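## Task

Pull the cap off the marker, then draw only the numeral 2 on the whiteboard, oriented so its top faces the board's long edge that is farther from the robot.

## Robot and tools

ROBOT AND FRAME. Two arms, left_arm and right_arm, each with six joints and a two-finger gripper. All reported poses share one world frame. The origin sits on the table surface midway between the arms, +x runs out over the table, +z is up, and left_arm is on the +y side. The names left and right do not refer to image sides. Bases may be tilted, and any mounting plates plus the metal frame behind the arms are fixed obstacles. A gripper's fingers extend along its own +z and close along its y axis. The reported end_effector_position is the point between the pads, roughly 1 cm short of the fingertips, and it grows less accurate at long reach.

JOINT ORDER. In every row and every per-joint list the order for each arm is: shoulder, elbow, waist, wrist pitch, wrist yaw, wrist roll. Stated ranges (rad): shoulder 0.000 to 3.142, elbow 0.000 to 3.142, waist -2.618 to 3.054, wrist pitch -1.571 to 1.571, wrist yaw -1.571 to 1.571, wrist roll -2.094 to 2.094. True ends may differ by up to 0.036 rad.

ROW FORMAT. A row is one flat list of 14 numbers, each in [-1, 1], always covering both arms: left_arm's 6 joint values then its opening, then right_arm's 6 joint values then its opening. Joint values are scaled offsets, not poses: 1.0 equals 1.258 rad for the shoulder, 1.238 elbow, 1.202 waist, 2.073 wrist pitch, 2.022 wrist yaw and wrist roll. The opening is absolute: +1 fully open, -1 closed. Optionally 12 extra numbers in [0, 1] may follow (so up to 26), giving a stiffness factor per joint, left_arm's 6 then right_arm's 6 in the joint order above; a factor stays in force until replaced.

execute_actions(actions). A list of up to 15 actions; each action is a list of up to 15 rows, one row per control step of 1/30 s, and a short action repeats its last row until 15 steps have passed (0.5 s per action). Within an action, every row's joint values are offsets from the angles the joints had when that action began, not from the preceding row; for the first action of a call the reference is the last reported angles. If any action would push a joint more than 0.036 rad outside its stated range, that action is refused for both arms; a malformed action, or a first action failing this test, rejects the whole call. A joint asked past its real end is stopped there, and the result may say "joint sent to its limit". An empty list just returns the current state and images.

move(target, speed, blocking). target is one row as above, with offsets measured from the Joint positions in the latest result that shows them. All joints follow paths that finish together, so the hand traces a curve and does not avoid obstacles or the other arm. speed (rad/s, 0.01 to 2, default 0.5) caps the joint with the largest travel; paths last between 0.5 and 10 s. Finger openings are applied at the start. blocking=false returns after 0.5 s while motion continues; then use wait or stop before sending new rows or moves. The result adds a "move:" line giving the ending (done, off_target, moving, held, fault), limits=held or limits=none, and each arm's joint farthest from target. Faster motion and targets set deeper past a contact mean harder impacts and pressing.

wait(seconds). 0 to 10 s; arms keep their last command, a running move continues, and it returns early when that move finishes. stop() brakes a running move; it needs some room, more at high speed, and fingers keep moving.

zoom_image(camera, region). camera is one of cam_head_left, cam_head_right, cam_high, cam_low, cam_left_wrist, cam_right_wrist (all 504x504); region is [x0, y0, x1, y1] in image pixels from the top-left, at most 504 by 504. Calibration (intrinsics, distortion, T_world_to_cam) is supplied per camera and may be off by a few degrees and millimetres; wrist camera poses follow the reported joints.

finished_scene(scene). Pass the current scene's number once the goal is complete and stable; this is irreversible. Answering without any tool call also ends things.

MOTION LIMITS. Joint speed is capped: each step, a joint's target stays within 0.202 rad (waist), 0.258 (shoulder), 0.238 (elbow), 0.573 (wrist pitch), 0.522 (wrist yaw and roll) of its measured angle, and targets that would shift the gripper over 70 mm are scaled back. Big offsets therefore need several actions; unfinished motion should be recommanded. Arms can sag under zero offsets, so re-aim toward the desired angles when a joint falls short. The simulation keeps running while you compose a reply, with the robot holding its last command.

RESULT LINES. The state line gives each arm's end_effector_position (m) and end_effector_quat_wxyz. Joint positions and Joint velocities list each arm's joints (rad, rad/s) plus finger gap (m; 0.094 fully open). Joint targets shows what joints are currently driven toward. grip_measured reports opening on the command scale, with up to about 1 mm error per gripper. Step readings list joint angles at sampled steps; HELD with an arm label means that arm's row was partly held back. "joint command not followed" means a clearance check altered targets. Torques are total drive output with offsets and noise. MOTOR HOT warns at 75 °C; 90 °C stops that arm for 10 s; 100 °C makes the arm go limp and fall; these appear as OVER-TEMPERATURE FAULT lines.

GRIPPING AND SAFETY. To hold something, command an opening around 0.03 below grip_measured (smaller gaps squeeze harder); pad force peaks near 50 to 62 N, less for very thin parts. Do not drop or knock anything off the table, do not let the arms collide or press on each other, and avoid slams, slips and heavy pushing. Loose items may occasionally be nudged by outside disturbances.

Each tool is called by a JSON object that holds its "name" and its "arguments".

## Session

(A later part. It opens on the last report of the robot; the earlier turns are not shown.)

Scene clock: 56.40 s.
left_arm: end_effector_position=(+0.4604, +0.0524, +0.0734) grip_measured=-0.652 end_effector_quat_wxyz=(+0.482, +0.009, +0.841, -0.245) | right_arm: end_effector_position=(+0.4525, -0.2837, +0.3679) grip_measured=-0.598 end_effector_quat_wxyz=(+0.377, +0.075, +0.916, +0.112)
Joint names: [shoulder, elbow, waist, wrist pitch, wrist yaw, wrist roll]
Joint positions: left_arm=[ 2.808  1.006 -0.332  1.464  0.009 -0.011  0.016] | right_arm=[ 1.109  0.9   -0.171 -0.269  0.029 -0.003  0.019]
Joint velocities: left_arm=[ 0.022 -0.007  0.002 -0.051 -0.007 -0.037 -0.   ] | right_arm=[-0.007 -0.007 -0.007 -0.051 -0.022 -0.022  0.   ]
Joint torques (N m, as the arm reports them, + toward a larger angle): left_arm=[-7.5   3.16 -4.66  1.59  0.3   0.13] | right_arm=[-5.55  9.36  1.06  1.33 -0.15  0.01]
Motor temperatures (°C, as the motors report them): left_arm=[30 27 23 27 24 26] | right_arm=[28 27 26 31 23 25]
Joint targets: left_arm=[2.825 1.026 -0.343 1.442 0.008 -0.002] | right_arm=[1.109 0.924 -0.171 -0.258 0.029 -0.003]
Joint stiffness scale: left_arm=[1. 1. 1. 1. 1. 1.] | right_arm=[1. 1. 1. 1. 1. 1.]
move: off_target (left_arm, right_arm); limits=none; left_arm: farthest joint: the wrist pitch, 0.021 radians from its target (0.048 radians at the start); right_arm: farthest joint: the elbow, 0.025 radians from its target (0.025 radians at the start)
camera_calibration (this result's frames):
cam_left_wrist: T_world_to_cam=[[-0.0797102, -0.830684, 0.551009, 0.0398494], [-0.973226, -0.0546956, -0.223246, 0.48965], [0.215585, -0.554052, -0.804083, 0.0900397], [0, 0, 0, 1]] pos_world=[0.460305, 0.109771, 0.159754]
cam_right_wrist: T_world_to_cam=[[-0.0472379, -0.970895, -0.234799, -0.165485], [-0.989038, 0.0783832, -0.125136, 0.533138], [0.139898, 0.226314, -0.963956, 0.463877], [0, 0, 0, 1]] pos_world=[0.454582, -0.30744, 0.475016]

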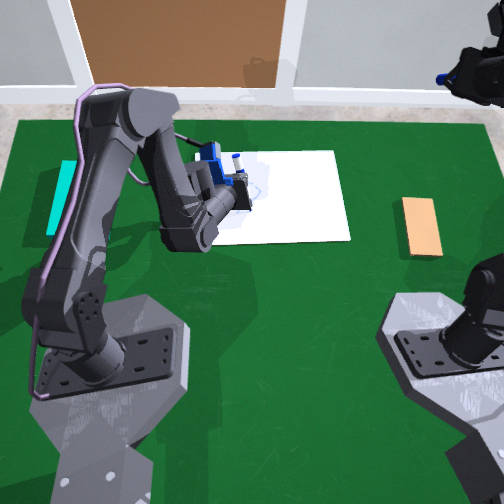

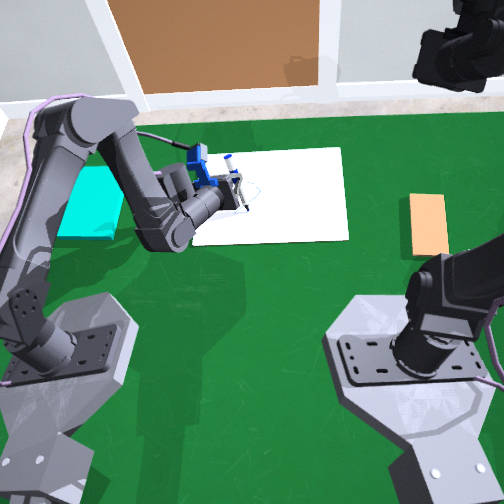

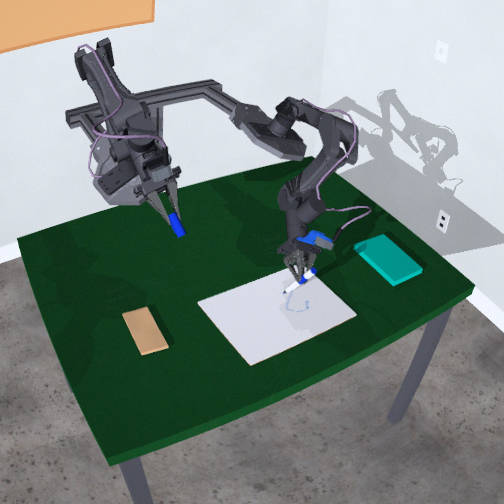

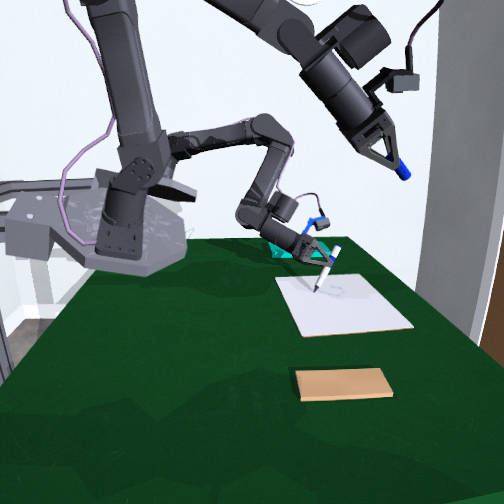

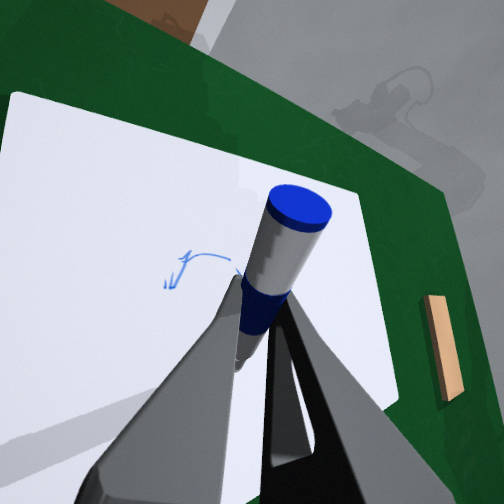

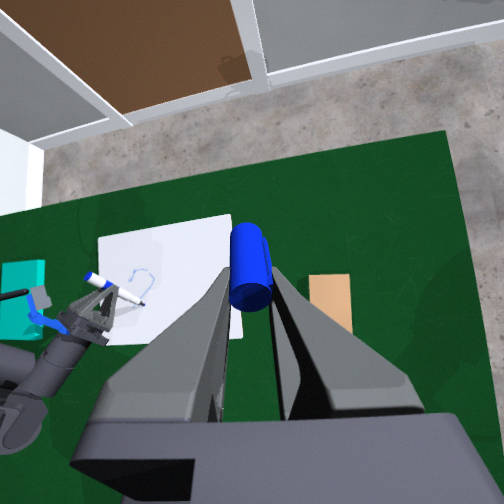

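{"name": "move", "arguments": {"target": [0.0517,0.0662,-0.0566,-0.022,-0.004,0.005,-0.69,0,0.02,0,0.004,0,0,-0.66], "speed": 0.12}}

{"name": "move", "arguments": {"target": [-0.12,0,0,0,0,0,-0.69,0,0.02,0,0.004,0,0,-0.66], "speed": 0.3}}

{"name": "move", "arguments": {"target": [-0.1,0,0.25,0,0,0,-0.69,0,0.02,0,0.004,0,0,-0.66], "speed": 0.6}}

{"name": "zoom_image", "arguments": {"camera": "cam_head_right", "region": [200,150,320,245]}}

Scene clock: 57.80 s.
left_arm: end_effector_position=(+0.4580, +0.0213, +0.0738) grip_measured=-0.652 end_effector_quat_wxyz=(+0.485, +0.028, +0.834, -0.260) | right_arm: end_effector_position=(+0.4520, -0.2835, +0.3674) grip_measured=-0.598 end_effector_quat_wxyz=(+0.376, +0.075, +0.917, +0.112)
Joint names: [shoulder, elbow, waist, wrist pitch, wrist yaw, wrist roll]
Joint positions: left_arm=[ 2.854  1.07  -0.389  1.449  0.003 -0.01   0.016] | right_arm=[ 1.109  0.9   -0.171 -0.272  0.029 -0.003  0.019]
Joint velocities: left_arm=[ 0.007  0.002  0.007 -0.095  0.022 -0.095  0.   ] | right_arm=[-0.007  0.002 -0.017  0.022 -0.037 -0.037 -0.001]
Joint torques (N m, as the arm reports them, + toward a larger angle): left_arm=[-7.4   3.27 -4.84  1.5   0.32  0.14] | right_arm=[-5.57  9.39  1.06  1.32 -0.16  0.01]
Motor temperatures (°C, as the motors report them): left_arm=[30 27 23 27 24 26] | right_arm=[28 27 26 31 23 25]
Joint targets: left_arm=[2.873 1.088 -0.400 1.418 0.001 -0.001] | right_arm=[1.109 0.924 -0.171 -0.261 0.029 -0.003]
Joint stiffness scale: left_arm=[1. 1. 1. 1. 1. 1.] | right_arm=[1. 1. 1. 1. 1. 1.]
move: off_target (left_arm, right_arm); limits=none; left_arm: farthest joint: the wrist pitch, 0.031 radians from its target (0.045 radians at the start); right_arm: farthest joint: the elbow, 0.025 radians from its target (0.025 radians at the start)
camera_calibration (this result's frames):
cam_left_wrist: T_world_to_cam=[[-0.129635, -0.82006, 0.557401, 0.0357357], [-0.969783, -0.0123144, -0.24366, 0.484734], [0.20668, -0.572145, -0.793683, 0.0773812], [0, 0, 0, 1]] pos_world=[0.458726, 0.0795479, 0.159607]
cam_right_wrist: T_world_to_cam=[[-0.0470849, -0.970911, -0.234766, -0.16555], [-0.989468, 0.077541, -0.122234, 0.531421], [0.136882, 0.226538, -0.964336, 0.464988], [0, 0, 0, 1]] pos_world=[0.45438, -0.307279, 0.474497]

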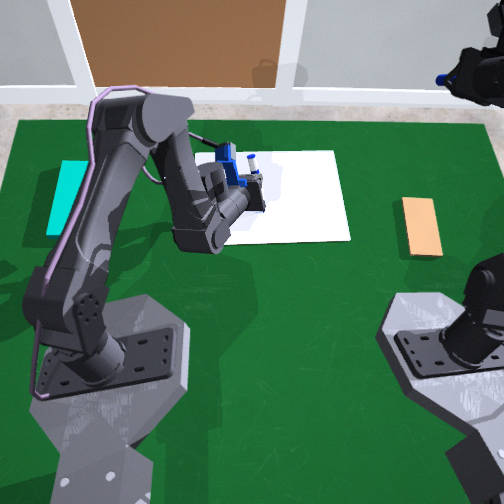

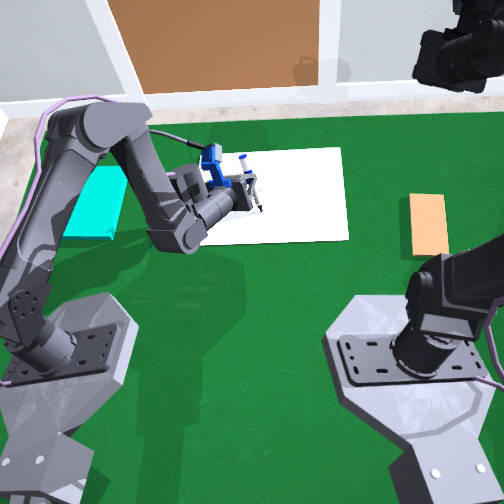

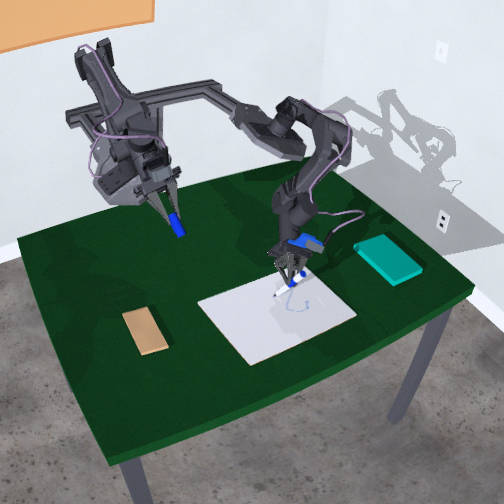

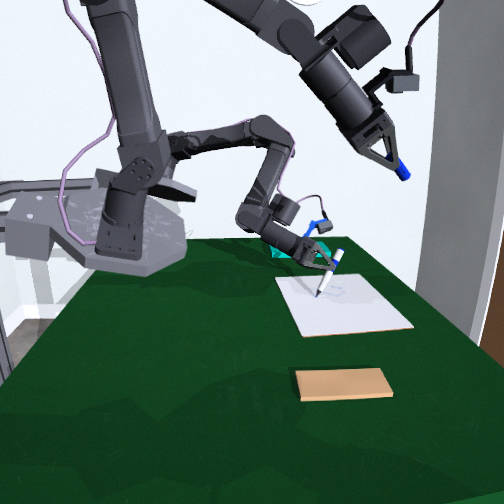

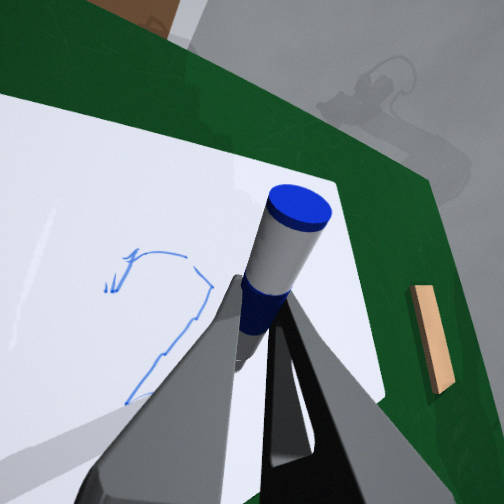

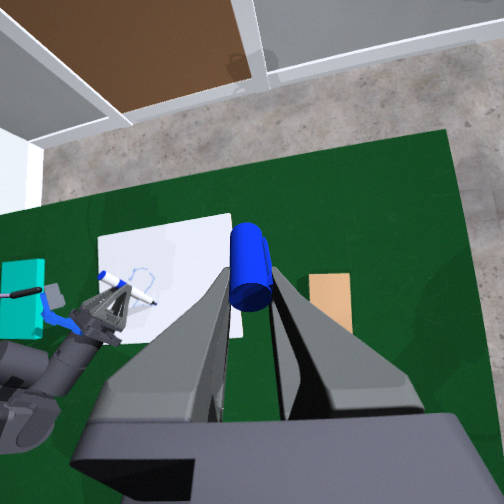

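Scene clock: 58.67 s.
left_arm: end_effector_position=(+0.5052, +0.0347, +0.1387) grip_measured=-0.652 end_effector_quat_wxyz=(+0.546, +0.009, +0.796, -0.262) | right_arm: end_effector_position=(+0.4514, -0.2833, +0.3669) grip_measured=-0.598 end_effector_quat_wxyz=(+0.374, +0.075, +0.918, +0.112)
Joint names: [shoulder, elbow, waist, wrist pitch, wrist yaw, wrist roll]
Joint positions: left_arm=[ 2.711  1.07  -0.389  1.455  0.003 -0.01   0.016] | right_arm=[ 1.109  0.9   -0.171 -0.276  0.029 -0.003  0.019]
Joint velocities: left_arm=[-0.007  0.007  0.002 -0.022 -0.022  0.007 -0.   ] | right_arm=[ 0.002 -0.007 -0.007  0.066  0.007 -0.007  0.   ]
Joint torques (N m, as the arm reports them, + toward a larger angle): left_arm=[-9.74  2.7  -4.11  1.85  0.33  0.03] | right_arm=[-5.52  9.43  1.08  1.31 -0.15  0.01]
Motor temperatures (°C, as the motors report them): left_arm=[30 27 23 28 24 26] | right_arm=[28 27 26 31 23 25]
Joint targets: left_arm=[2.703 1.070 -0.389 1.449 0.003 -0.010] | right_arm=[1.109 0.924 -0.171 -0.264 0.029 -0.003]
Joint stiffness scale: left_arm=[1. 1. 1. 1. 1. 1.] | right_arm=[1. 1. 1. 1. 1. 1.]
move: off_target (right_arm); limits=none; left_arm: farthest joint: the shoulder, 0.008 radians from its target (0.151 radians at the start); right_arm: farthest joint: the elbow, 0.025 radians from its target (0.025 radians at the start)
camera_calibration (this result's frames):
cam_left_wrist: T_world_to_cam=[[-0.154112, -0.803218, 0.575404, 0.0259829], [-0.92776, -0.0826827, -0.363903, 0.544388], [0.33987, -0.589919, -0.732451, 0.0515649], [0, 0, 0, 1]] pos_world=[0.49154, 0.0963005, 0.220923]
cam_right_wrist: T_world_to_cam=[[-0.0469318, -0.970926, -0.234733, -0.165615], [-0.989888, 0.0766981, -0.119331, 0.5297], [0.133865, 0.226758, -0.964708, 0.466094], [0, 0, 0, 1]] pos_world=[0.454176, -0.307118, 0.473979]

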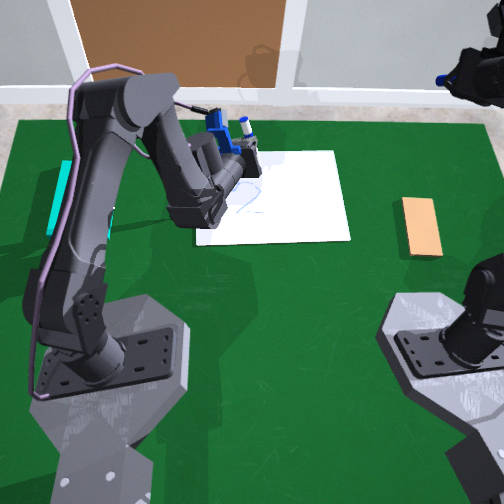

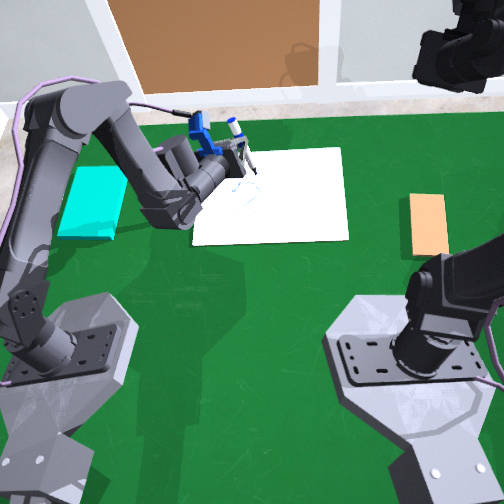

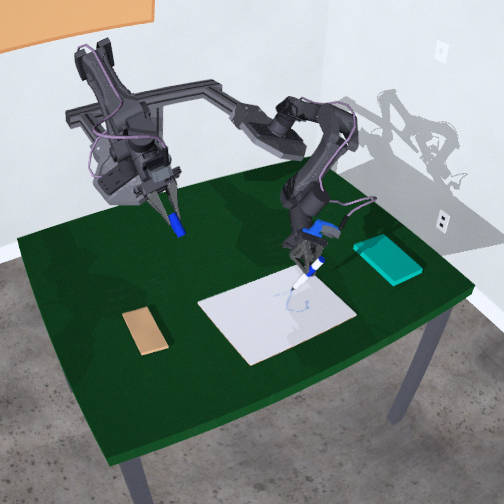

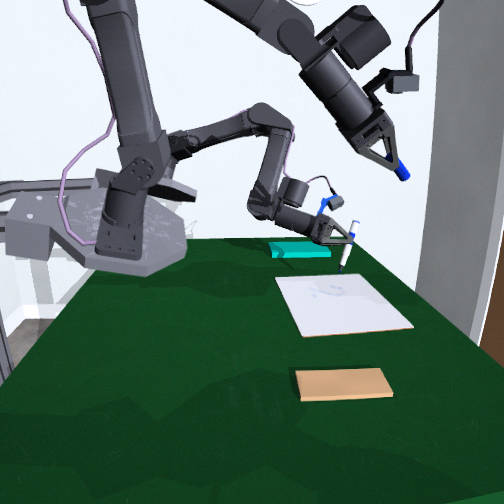

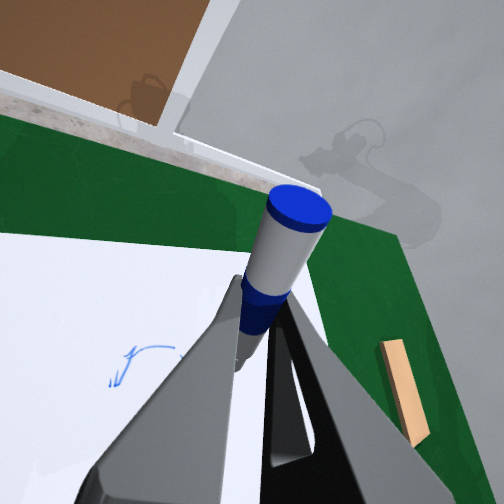

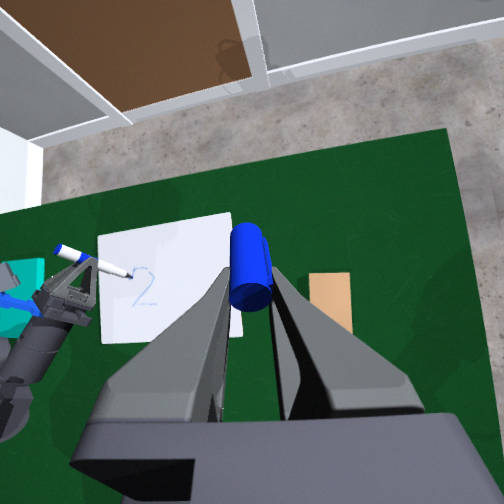

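Scene clock: 59.70 s.
left_arm: end_effector_position=(+0.5637, +0.2117, +0.1280) grip_measured=-0.652 end_effector_quat_wxyz=(+0.583, -0.109, +0.792, -0.143) | right_arm: end_effector_position=(+0.4509, -0.2832, +0.3664) grip_measured=-0.598 end_effector_quat_wxyz=(+0.373, +0.075, +0.918, +0.112)
Joint names: [shoulder, elbow, waist, wrist pitch, wrist yaw, wrist roll]
Joint positions: left_arm=[ 2.594  1.07  -0.076  1.459 -0.006 -0.01   0.016] | right_arm=[ 1.109  0.9   -0.171 -0.279  0.029 -0.003  0.019]
Joint velocities: left_arm=[ 0.017  0.007  0.007 -0.022 -0.066 -0.051 -0.   ] | right_arm=[-0.007 -0.012 -0.002  0.066  0.037 -0.081  0.001]
Joint torques (N m, as the arm reports them, + toward a larger angle): left_arm=[-10.06   2.91  -4.55   1.88   0.39   0.02] | right_arm=[-5.56  9.39  1.09  1.29 -0.15  0.01]
Motor temperatures (°C, as the motors report them): left_arm=[30 27 23 28 24 26] | right_arm=[28 27 26 31 23 25]
Joint targets: left_arm=[2.585 1.070 -0.088 1.455 0.002 -0.010] | right_arm=[1.109 0.924 -0.171 -0.267 0.029 -0.003]
Joint stiffness scale: left_arm=[1. 1. 1. 1. 1. 1.] | right_arm=[1. 1. 1. 1. 1. 1.]
move: off_target (right_arm); limits=none; left_arm: farthest joint: the waist, 0.012 radians from its target (0.301 radians at the start); right_arm: farthest joint: the elbow, 0.025 radians from its target (0.025 radians at the start)
camera_calibration (this result's frames):
cam_left_wrist: T_world_to_cam=[[0.125185, -0.840027, 0.527905, 0.0397131], [-0.850246, -0.36504, -0.379245, 0.627375], [0.511283, -0.401374, -0.759927, -0.00476443], [0, 0, 0, 1]] pos_world=[0.530888, 0.260465, 0.213344]
cam_right_wrist: T_world_to_cam=[[-0.0467786, -0.970942, -0.2347, -0.16568], [-0.990298, 0.0758545, -0.116427, 0.527975], [0.130847, 0.226977, -0.96507, 0.467195], [0, 0, 0, 1]] pos_world=[0.453971, -0.306958, 0.473462]

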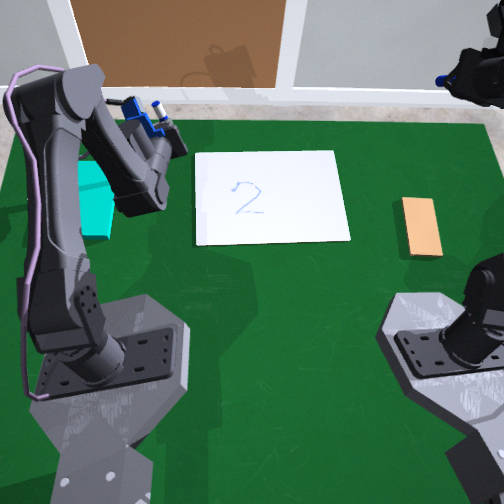

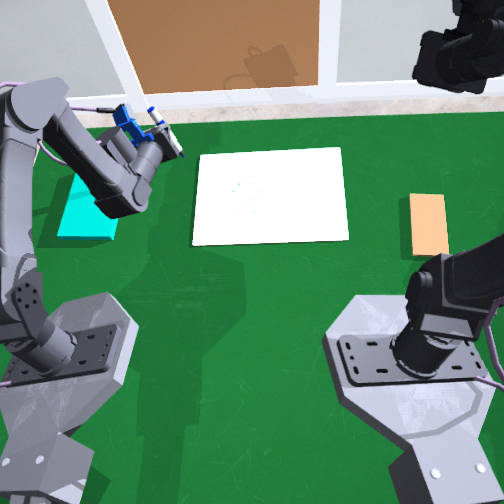

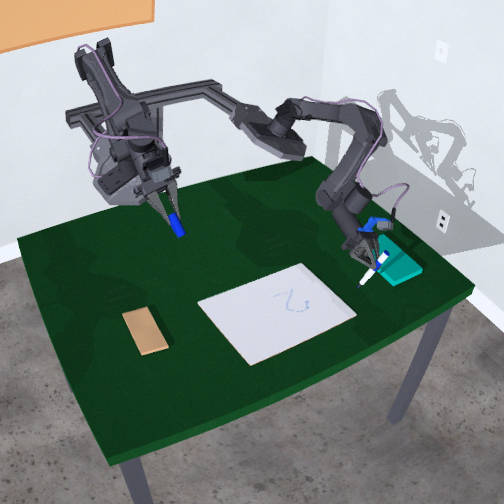

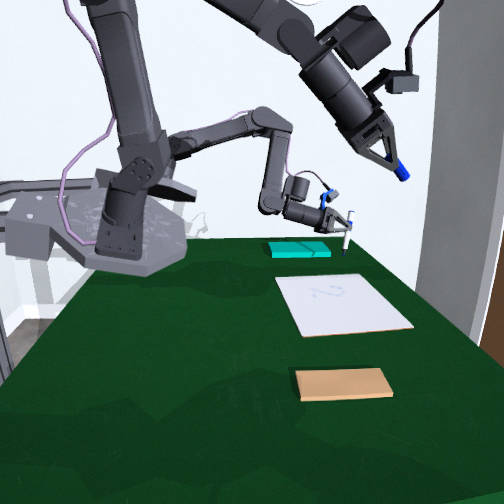

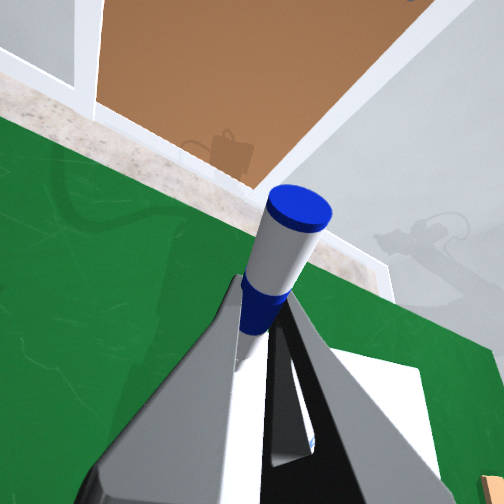

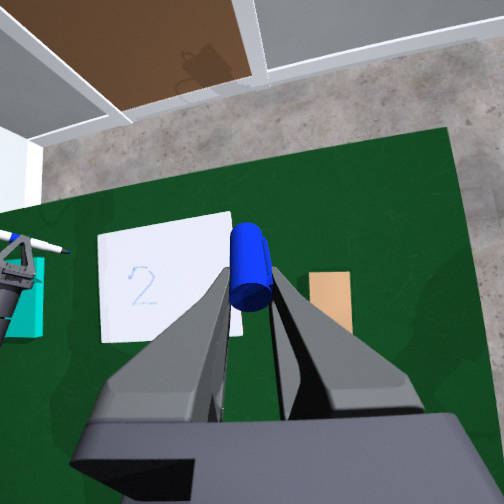

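Region (200, 150, 320, 245) of cam_head_right's 504x504 image, scaled by 4.200, with more detail than that image has; it fills the top 399 rows of this view, and the rest is white.

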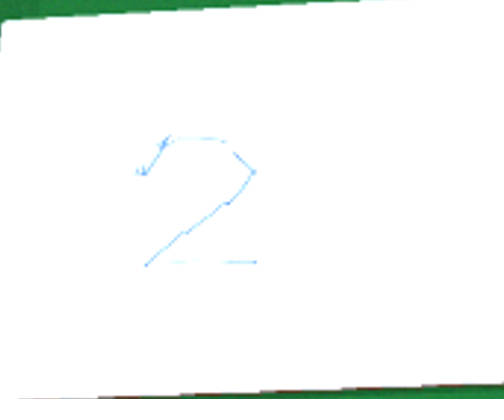

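{"name": "zoom_image", "arguments": {"camera": "cam_head_left", "region": [215,165,285,225]}}

Region (215, 165, 285, 225) of cam_head_left's 504x504 image, scaled by 7.200, with more detail than that image has; it fills the top 432 rows of this view, and the rest is white.

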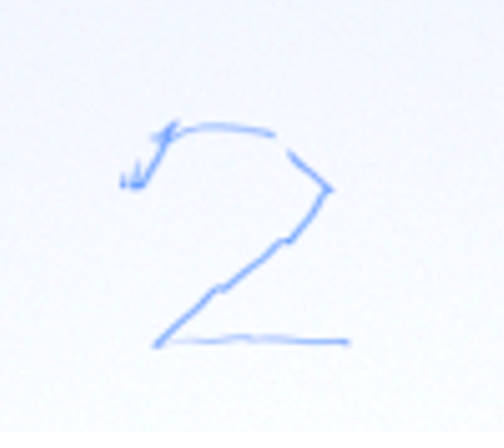

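{"name": "move", "arguments": {"target": [0.13,0.2108,-0.2088,-0.1563,0,0,-0.69,0,0.02,0,0.004,0,0,-0.66], "speed": 0.6}}

Scene clock: 61.43 s.
left_arm: end_effector_position=(+0.5527, +0.0451, +0.0976) grip_measured=-0.652 end_effector_quat_wxyz=(+0.500, -0.003, +0.834, -0.235) | right_arm: end_effector_position=(+0.4503, -0.2830, +0.3658) grip_measured=-0.598 end_effector_quat_wxyz=(+0.371, +0.074, +0.919, +0.112)
Joint names: [shoulder, elbow, waist, wrist pitch, wrist yaw, wrist roll]
Joint positions: left_arm=[ 2.75   1.307 -0.326  1.148 -0.01  -0.01   0.016] | right_arm=[ 1.109  0.9   -0.171 -0.282  0.029 -0.003  0.019]
Joint velocities: left_arm=[-0.002  0.002  0.007 -0.022  0.022 -0.095  0.   ] | right_arm=[ 0.012 -0.012  0.002 -0.022 -0.037 -0.051 -0.   ]
Joint torques (N m, as the arm reports them, + toward a larger angle): left_arm=[-9.59  5.26 -4.56  1.7   0.36  0.03] | right_arm=[-5.6   9.39  1.07  1.29 -0.15  0.02]
Motor temperatures (°C, as the motors report them): left_arm=[30 27 23 28 24 26] | right_arm=[28 27 26 32 23 25]
Joint targets: left_arm=[2.758 1.331 -0.327 1.135 -0.006 -0.010] | right_arm=[1.109 0.924 -0.171 -0.271 0.029 -0.003]
Joint stiffness scale: left_arm=[1. 1. 1. 1. 1. 1.] | right_arm=[1. 1. 1. 1. 1. 1.]
move: off_target (left_arm, right_arm); limits=none; left_arm: farthest joint: the elbow, 0.024 radians from its target (0.261 radians at the start); right_arm: farthest joint: the elbow, 0.025 radians from its target (0.025 radians at the start)
camera_calibration (this result's frames):
cam_left_wrist: T_world_to_cam=[[-0.0657719, -0.834213, 0.547505, 0.0205595], [-0.962953, -0.0907437, -0.253943, 0.583411], [0.261525, -0.543924, -0.79734, 0.0590151], [0, 0, 0, 1]] pos_world=[0.547716, 0.102192, 0.183952]
cam_right_wrist: T_world_to_cam=[[-0.0466062, -0.970959, -0.234664, -0.165753], [-0.990749, 0.0749047, -0.113159, 0.526031], [0.12745, 0.227219, -0.965468, 0.468427], [0, 0, 0, 1]] pos_world=[0.453739, -0.306777, 0.47288]

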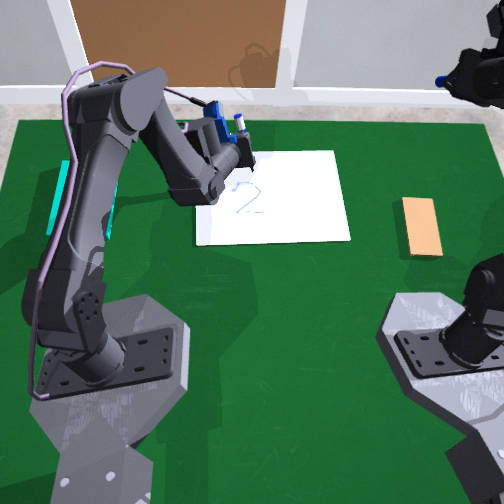

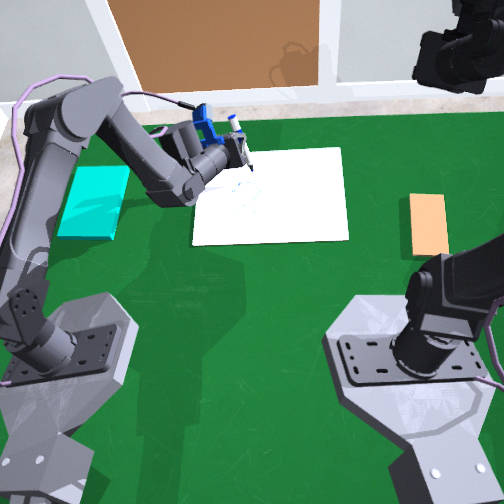

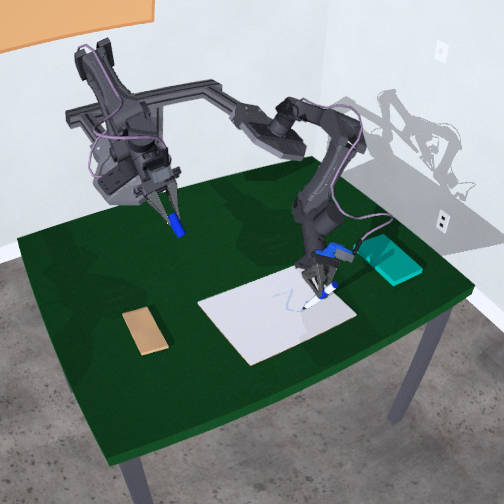

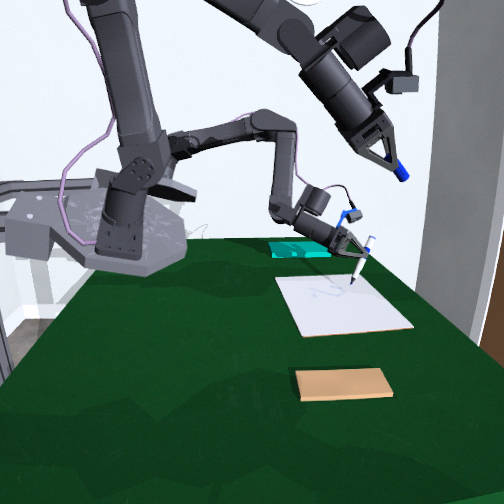

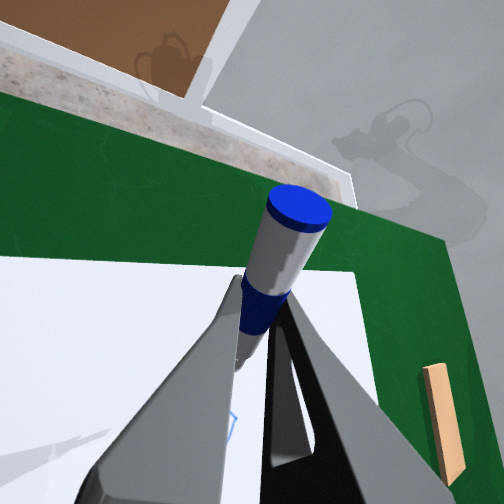

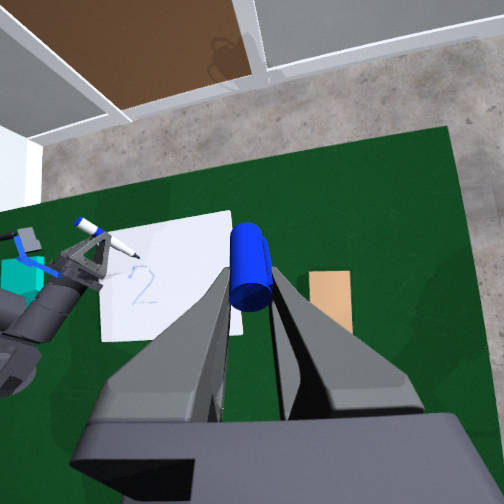

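{"name": "move", "arguments": {"target": [0.041,0.0234,0.014,-0.001,0.007,0,-0.69,0,0.02,0,0.004,0,0,-0.66], "speed": 0.1}}

Scene clock: 62.63 s.
left_arm: end_effector_position=(+0.5440, +0.0484, +0.0762) grip_measured=-0.652 end_effector_quat_wxyz=(+0.487, -0.005, +0.843, -0.231) | right_arm: end_effector_position=(+0.4498, -0.2828, +0.3654) grip_measured=-0.598 end_effector_quat_wxyz=(+0.370, +0.074, +0.919, +0.112)
Joint names: [shoulder, elbow, waist, wrist pitch, wrist yaw, wrist roll]
Joint positions: left_arm=[ 2.792  1.314 -0.309  1.151 -0.006 -0.011  0.016] | right_arm=[ 1.109  0.9   -0.171 -0.285  0.029 -0.003  0.019]
Joint velocities: left_arm=[-0.012  0.002 -0.002 -0.037 -0.037 -0.037  0.   ] | right_arm=[ 0.022 -0.002 -0.022  0.022 -0.081 -0.007 -0.   ]
Joint torques (N m, as the arm reports them, + toward a larger angle): left_arm=[-9.31  4.77 -4.4   1.79  0.43  0.02] | right_arm=[-5.51  9.42  1.06  1.3  -0.15  0.02]
Motor temperatures (°C, as the motors report them): left_arm=[31 27 23 28 24 26] | right_arm=[28 27 26 32 23 25]
Joint targets: left_arm=[2.802 1.336 -0.309 1.146 0.005 -0.010] | right_arm=[1.109 0.924 -0.171 -0.274 0.029 -0.003]
Joint stiffness scale: left_arm=[1. 1. 1. 1. 1. 1.] | right_arm=[1. 1. 1. 1. 1. 1.]
move: off_target (left_arm, right_arm); limits=none; left_arm: farthest joint: the elbow, 0.022 radians from its target (0.029 radians at the start); right_arm: farthest joint: the elbow, 0.025 radians from its target (0.025 radians at the start)
camera_calibration (this result's frames):
cam_left_wrist: T_world_to_cam=[[-0.0479138, -0.83905, 0.54194, 0.0253801], [-0.970584, -0.0890531, -0.223686, 0.571714], [0.235945, -0.536717, -0.810102, 0.0605856], [0, 0, 0, 1]] pos_world=[0.541818, 0.104725, 0.16321]
cam_right_wrist: T_world_to_cam=[[-0.0464719, -0.970972, -0.234637, -0.165809], [-0.991092, 0.0741654, -0.110616, 0.524516], [0.124807, 0.227406, -0.965769, 0.469381], [0, 0, 0, 1]] pos_world=[0.453556, -0.306637, 0.472429]

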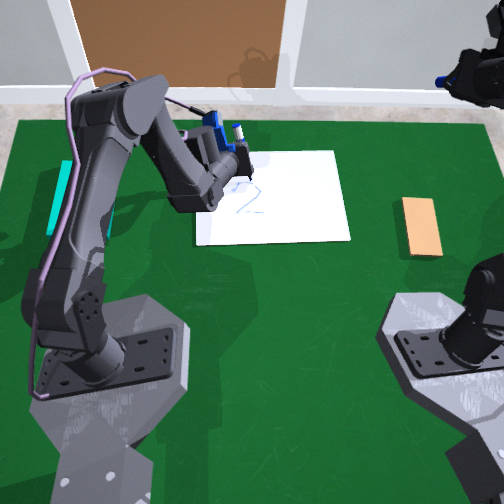

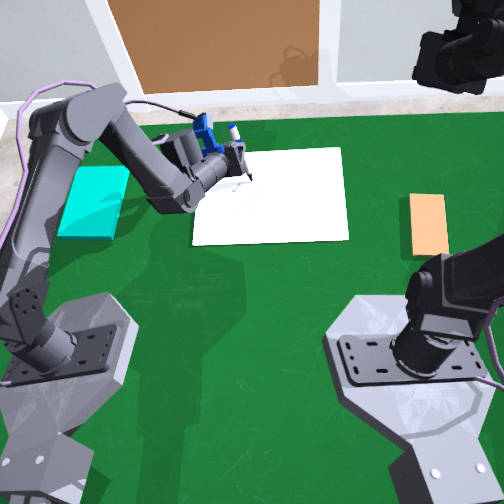

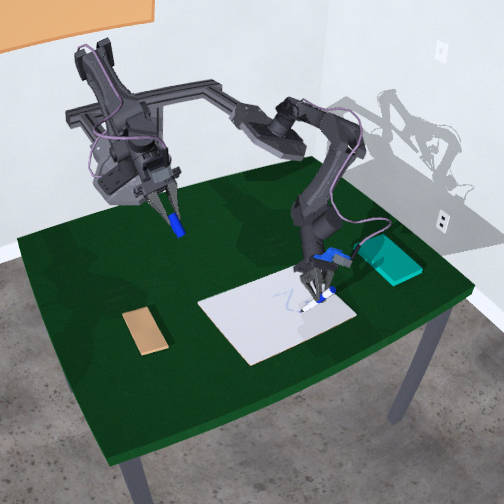

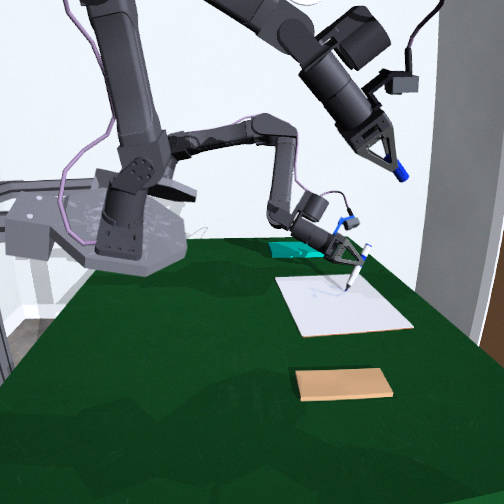

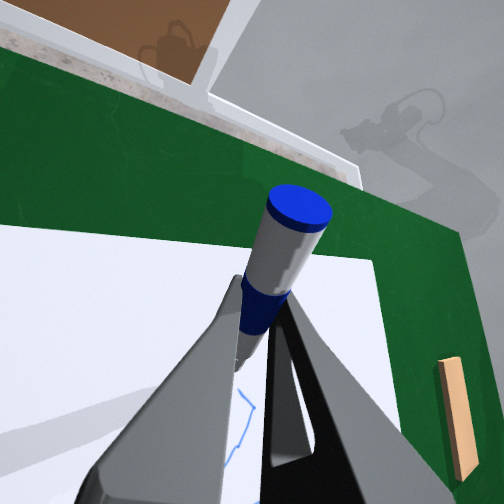

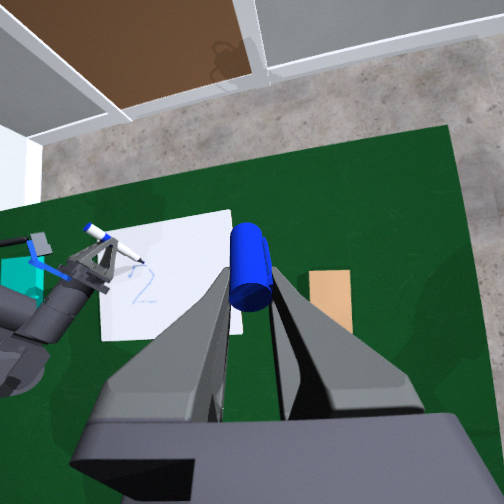

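{"name": "move", "arguments": {"target": [0.012,0.0178,-0.015,-0.002,0.005,0,-0.69,0,0.02,0,0.004,0,0,-0.66], "speed": 0.05}}

Scene clock: 63.63 s.
left_arm: end_effector_position=(+0.5435, +0.0462, +0.0772) grip_measured=-0.652 end_effector_quat_wxyz=(+0.487, -0.003, +0.842, -0.233) | right_arm: end_effector_position=(+0.4493, -0.2827, +0.3650) grip_measured=-0.598 end_effector_quat_wxyz=(+0.369, +0.074, +0.920, +0.112)
Joint names: [shoulder, elbow, waist, wrist pitch, wrist yaw, wrist roll]
Joint positions: left_arm=[ 2.792  1.314 -0.313  1.151 -0.006 -0.011  0.016] | right_arm=[ 1.109  0.9   -0.171 -0.287  0.029 -0.003  0.019]
Joint velocities: left_arm=[ 0.007 -0.022 -0.007 -0.022  0.007 -0.051 -0.   ] | right_arm=[-0.007 -0.017  0.007 -0.022  0.037  0.051 -0.   ]
Joint torques (N m, as the arm reports them, + toward a larger angle): left_arm=[-8.97  4.92 -5.5   1.8   0.42  0.02] | right_arm=[-5.51  9.42  1.1   1.3  -0.16  0.02]
Motor temperatures (°C, as the motors report them): left_arm=[31 27 23 28 24 26] | right_arm=[28 27 26 32 23 25]
Joint targets: left_arm=[2.807 1.336 -0.327 1.147 0.004 -0.011] | right_arm=[1.109 0.924 -0.171 -0.276 0.029 -0.003]
Joint stiffness scale: left_arm=[1. 1. 1. 1. 1. 1.] | right_arm=[1. 1. 1. 1. 1. 1.]
move: off_target (left_arm, right_arm); limits=none; left_arm: farthest joint: the elbow, 0.022 radians from its target (0.022 radians at the start); right_arm: farthest joint: the elbow, 0.025 radians from its target (0.025 radians at the start)
camera_calibration (this result's frames):
cam_left_wrist: T_world_to_cam=[[-0.0518907, -0.838328, 0.54269, 0.0250635], [-0.970602, -0.085557, -0.224972, 0.571139], [0.235031, -0.53841, -0.809243, 0.0608182], [0, 0, 0, 1]] pos_world=[0.541355, 0.102622, 0.164105]
cam_right_wrist: T_world_to_cam=[[-0.0463376, -0.970985, -0.234609, -0.165865], [-0.991428, 0.0734256, -0.108072, 0.522999], [0.122163, 0.22759, -0.966064, 0.470331], [0, 0, 0, 1]] pos_world=[0.453373, -0.306497, 0.471978]

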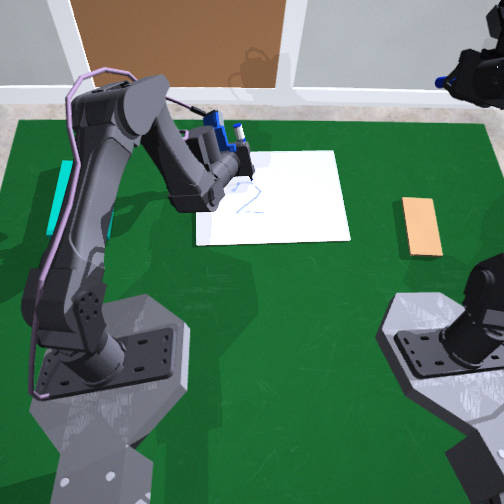

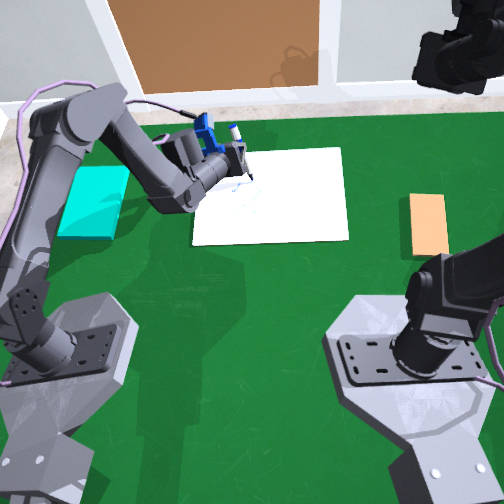

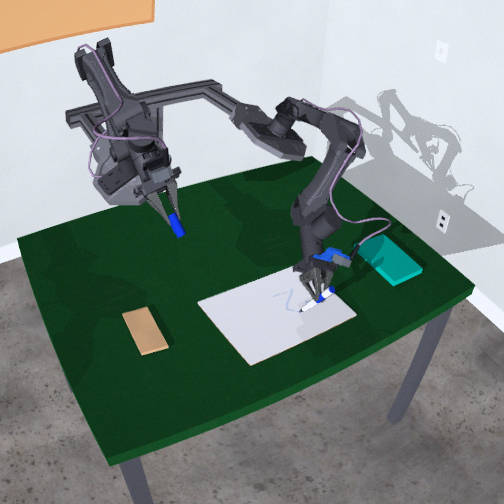

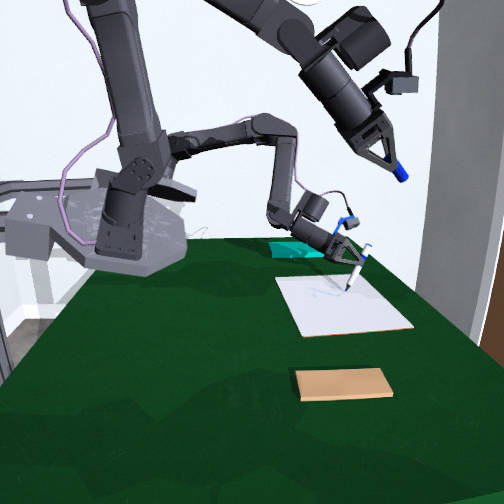

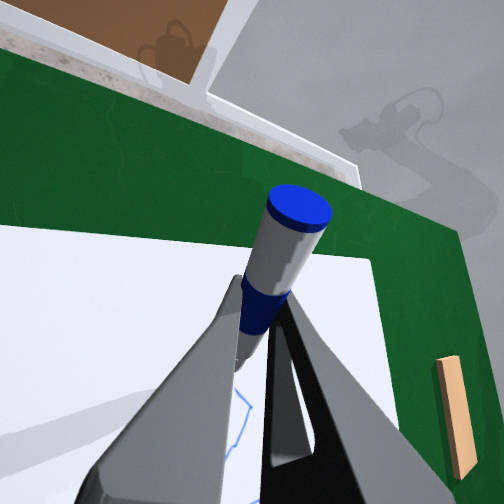

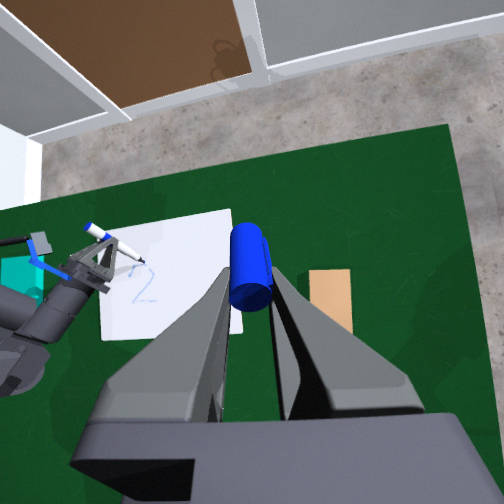

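{"name": "move", "arguments": {"target": [0.024,0.0178,-0.0116,-0.002,0.005,0,-0.69,0,0.02,0,0.004,0,0,-0.66], "speed": 0.05}}

Scene clock: 72.73 s.
left_arm: end_effector_position=(+0.5410, +0.0453, +0.0741) grip_measured=-0.652 end_effector_quat_wxyz=(+0.486, -0.003, +0.842, -0.233) | right_arm: end_effector_position=(+0.4489, -0.2825, +0.3645) grip_measured=-0.598 end_effector_quat_wxyz=(+0.367, +0.074, +0.920, +0.112)
Joint names: [shoulder, elbow, waist, wrist pitch, wrist yaw, wrist roll]
Joint positions: left_arm=[ 2.802  1.314 -0.313  1.16  -0.005 -0.011  0.016] | right_arm=[ 1.109  0.9   -0.171 -0.29   0.029 -0.003  0.019]
Joint velocities: left_arm=[-0.007  0.002 -0.017 -0.022  0.066 -0.007 -0.   ] | right_arm=[ 0.017 -0.007 -0.007  0.007 -0.022 -0.037 -0.001]
Joint torques (N m, as the arm reports them, + toward a larger angle): left_arm=[-8.58  4.83 -5.44  1.7   0.42  0.  ] | right_arm=[-5.48  9.38  1.09  1.3  -0.15  0.02]
Motor temperatures (°C, as the motors report them): left_arm=[31 27 24 28 24 26] | right_arm=[28 27 26 32 23 25]
Joint targets: left_arm=[2.822 1.336 -0.327 1.147 0.004 -0.010] | right_arm=[1.109 0.924 -0.171 -0.279 0.029 -0.003]
Joint stiffness scale: left_arm=[1. 1. 1. 1. 1. 1.] | right_arm=[1. 1. 1. 1. 1. 1.]
move: off_target (left_arm, right_arm); limits=none; left_arm: farthest joint: the elbow, 0.022 radians from its target (0.022 radians at the start); right_arm: farthest joint: the elbow, 0.025 radians from its target (0.025 radians at the start)
camera_calibration (this result's frames):
cam_left_wrist: T_world_to_cam=[[-0.0526356, -0.838074, 0.543011, 0.0261867], [-0.970892, -0.0842875, -0.224199, 0.568044], [0.233664, -0.539006, -0.809242, 0.0591905], [0, 0, 0, 1]] pos_world=[0.539056, 0.101729, 0.161035]
cam_right_wrist: T_world_to_cam=[[-0.0462032, -0.970998, -0.234582, -0.165921], [-0.991756, 0.0726853, -0.105528, 0.521479], [0.119518, 0.227773, -0.966351, 0.471277], [0, 0, 0, 1]] pos_world=[0.453188, -0.306357, 0.471527]

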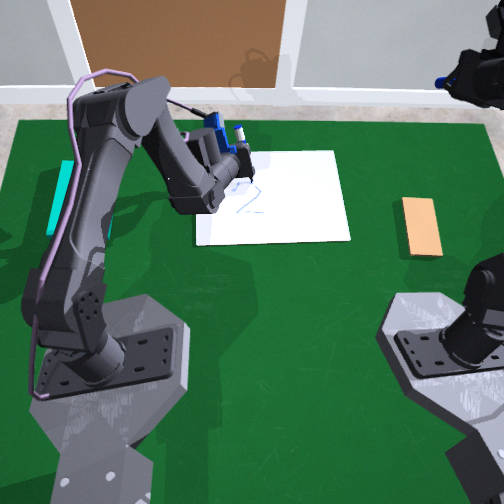

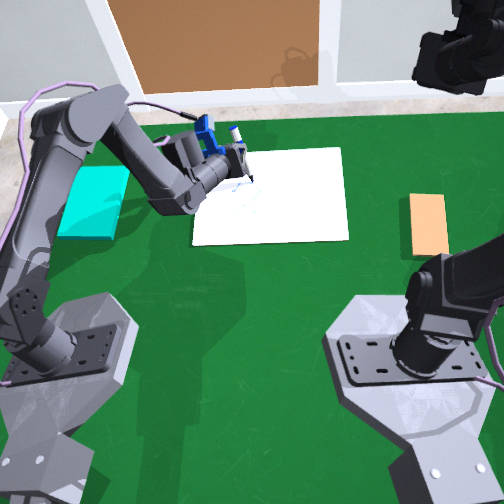

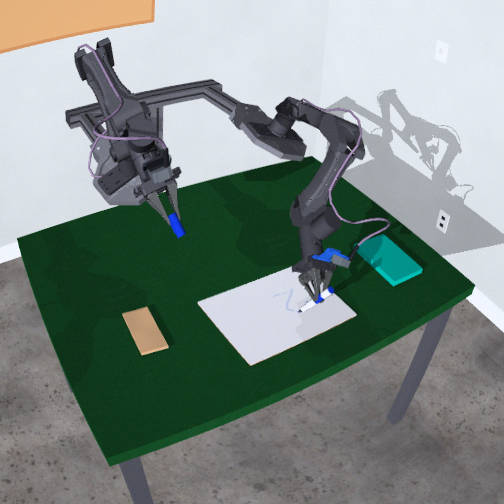

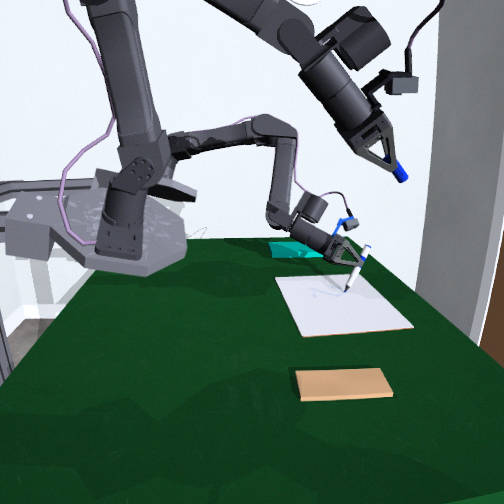

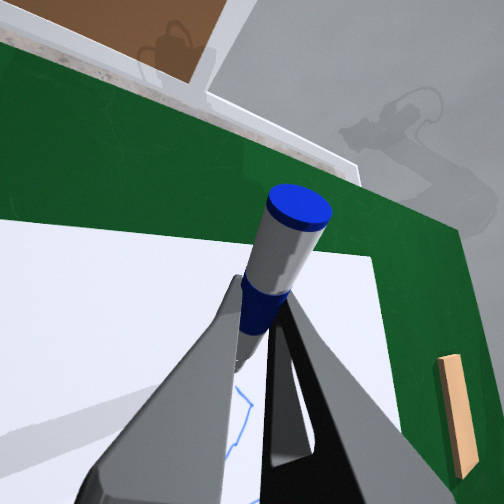

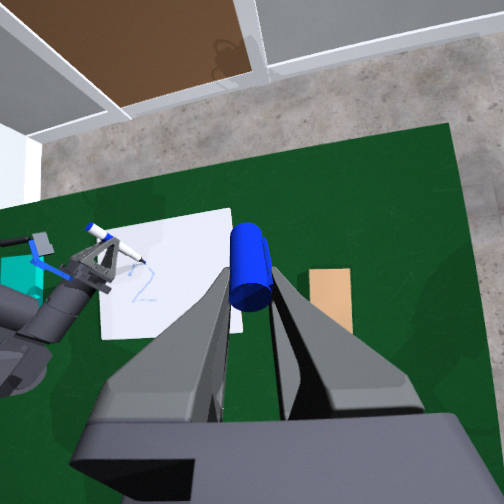

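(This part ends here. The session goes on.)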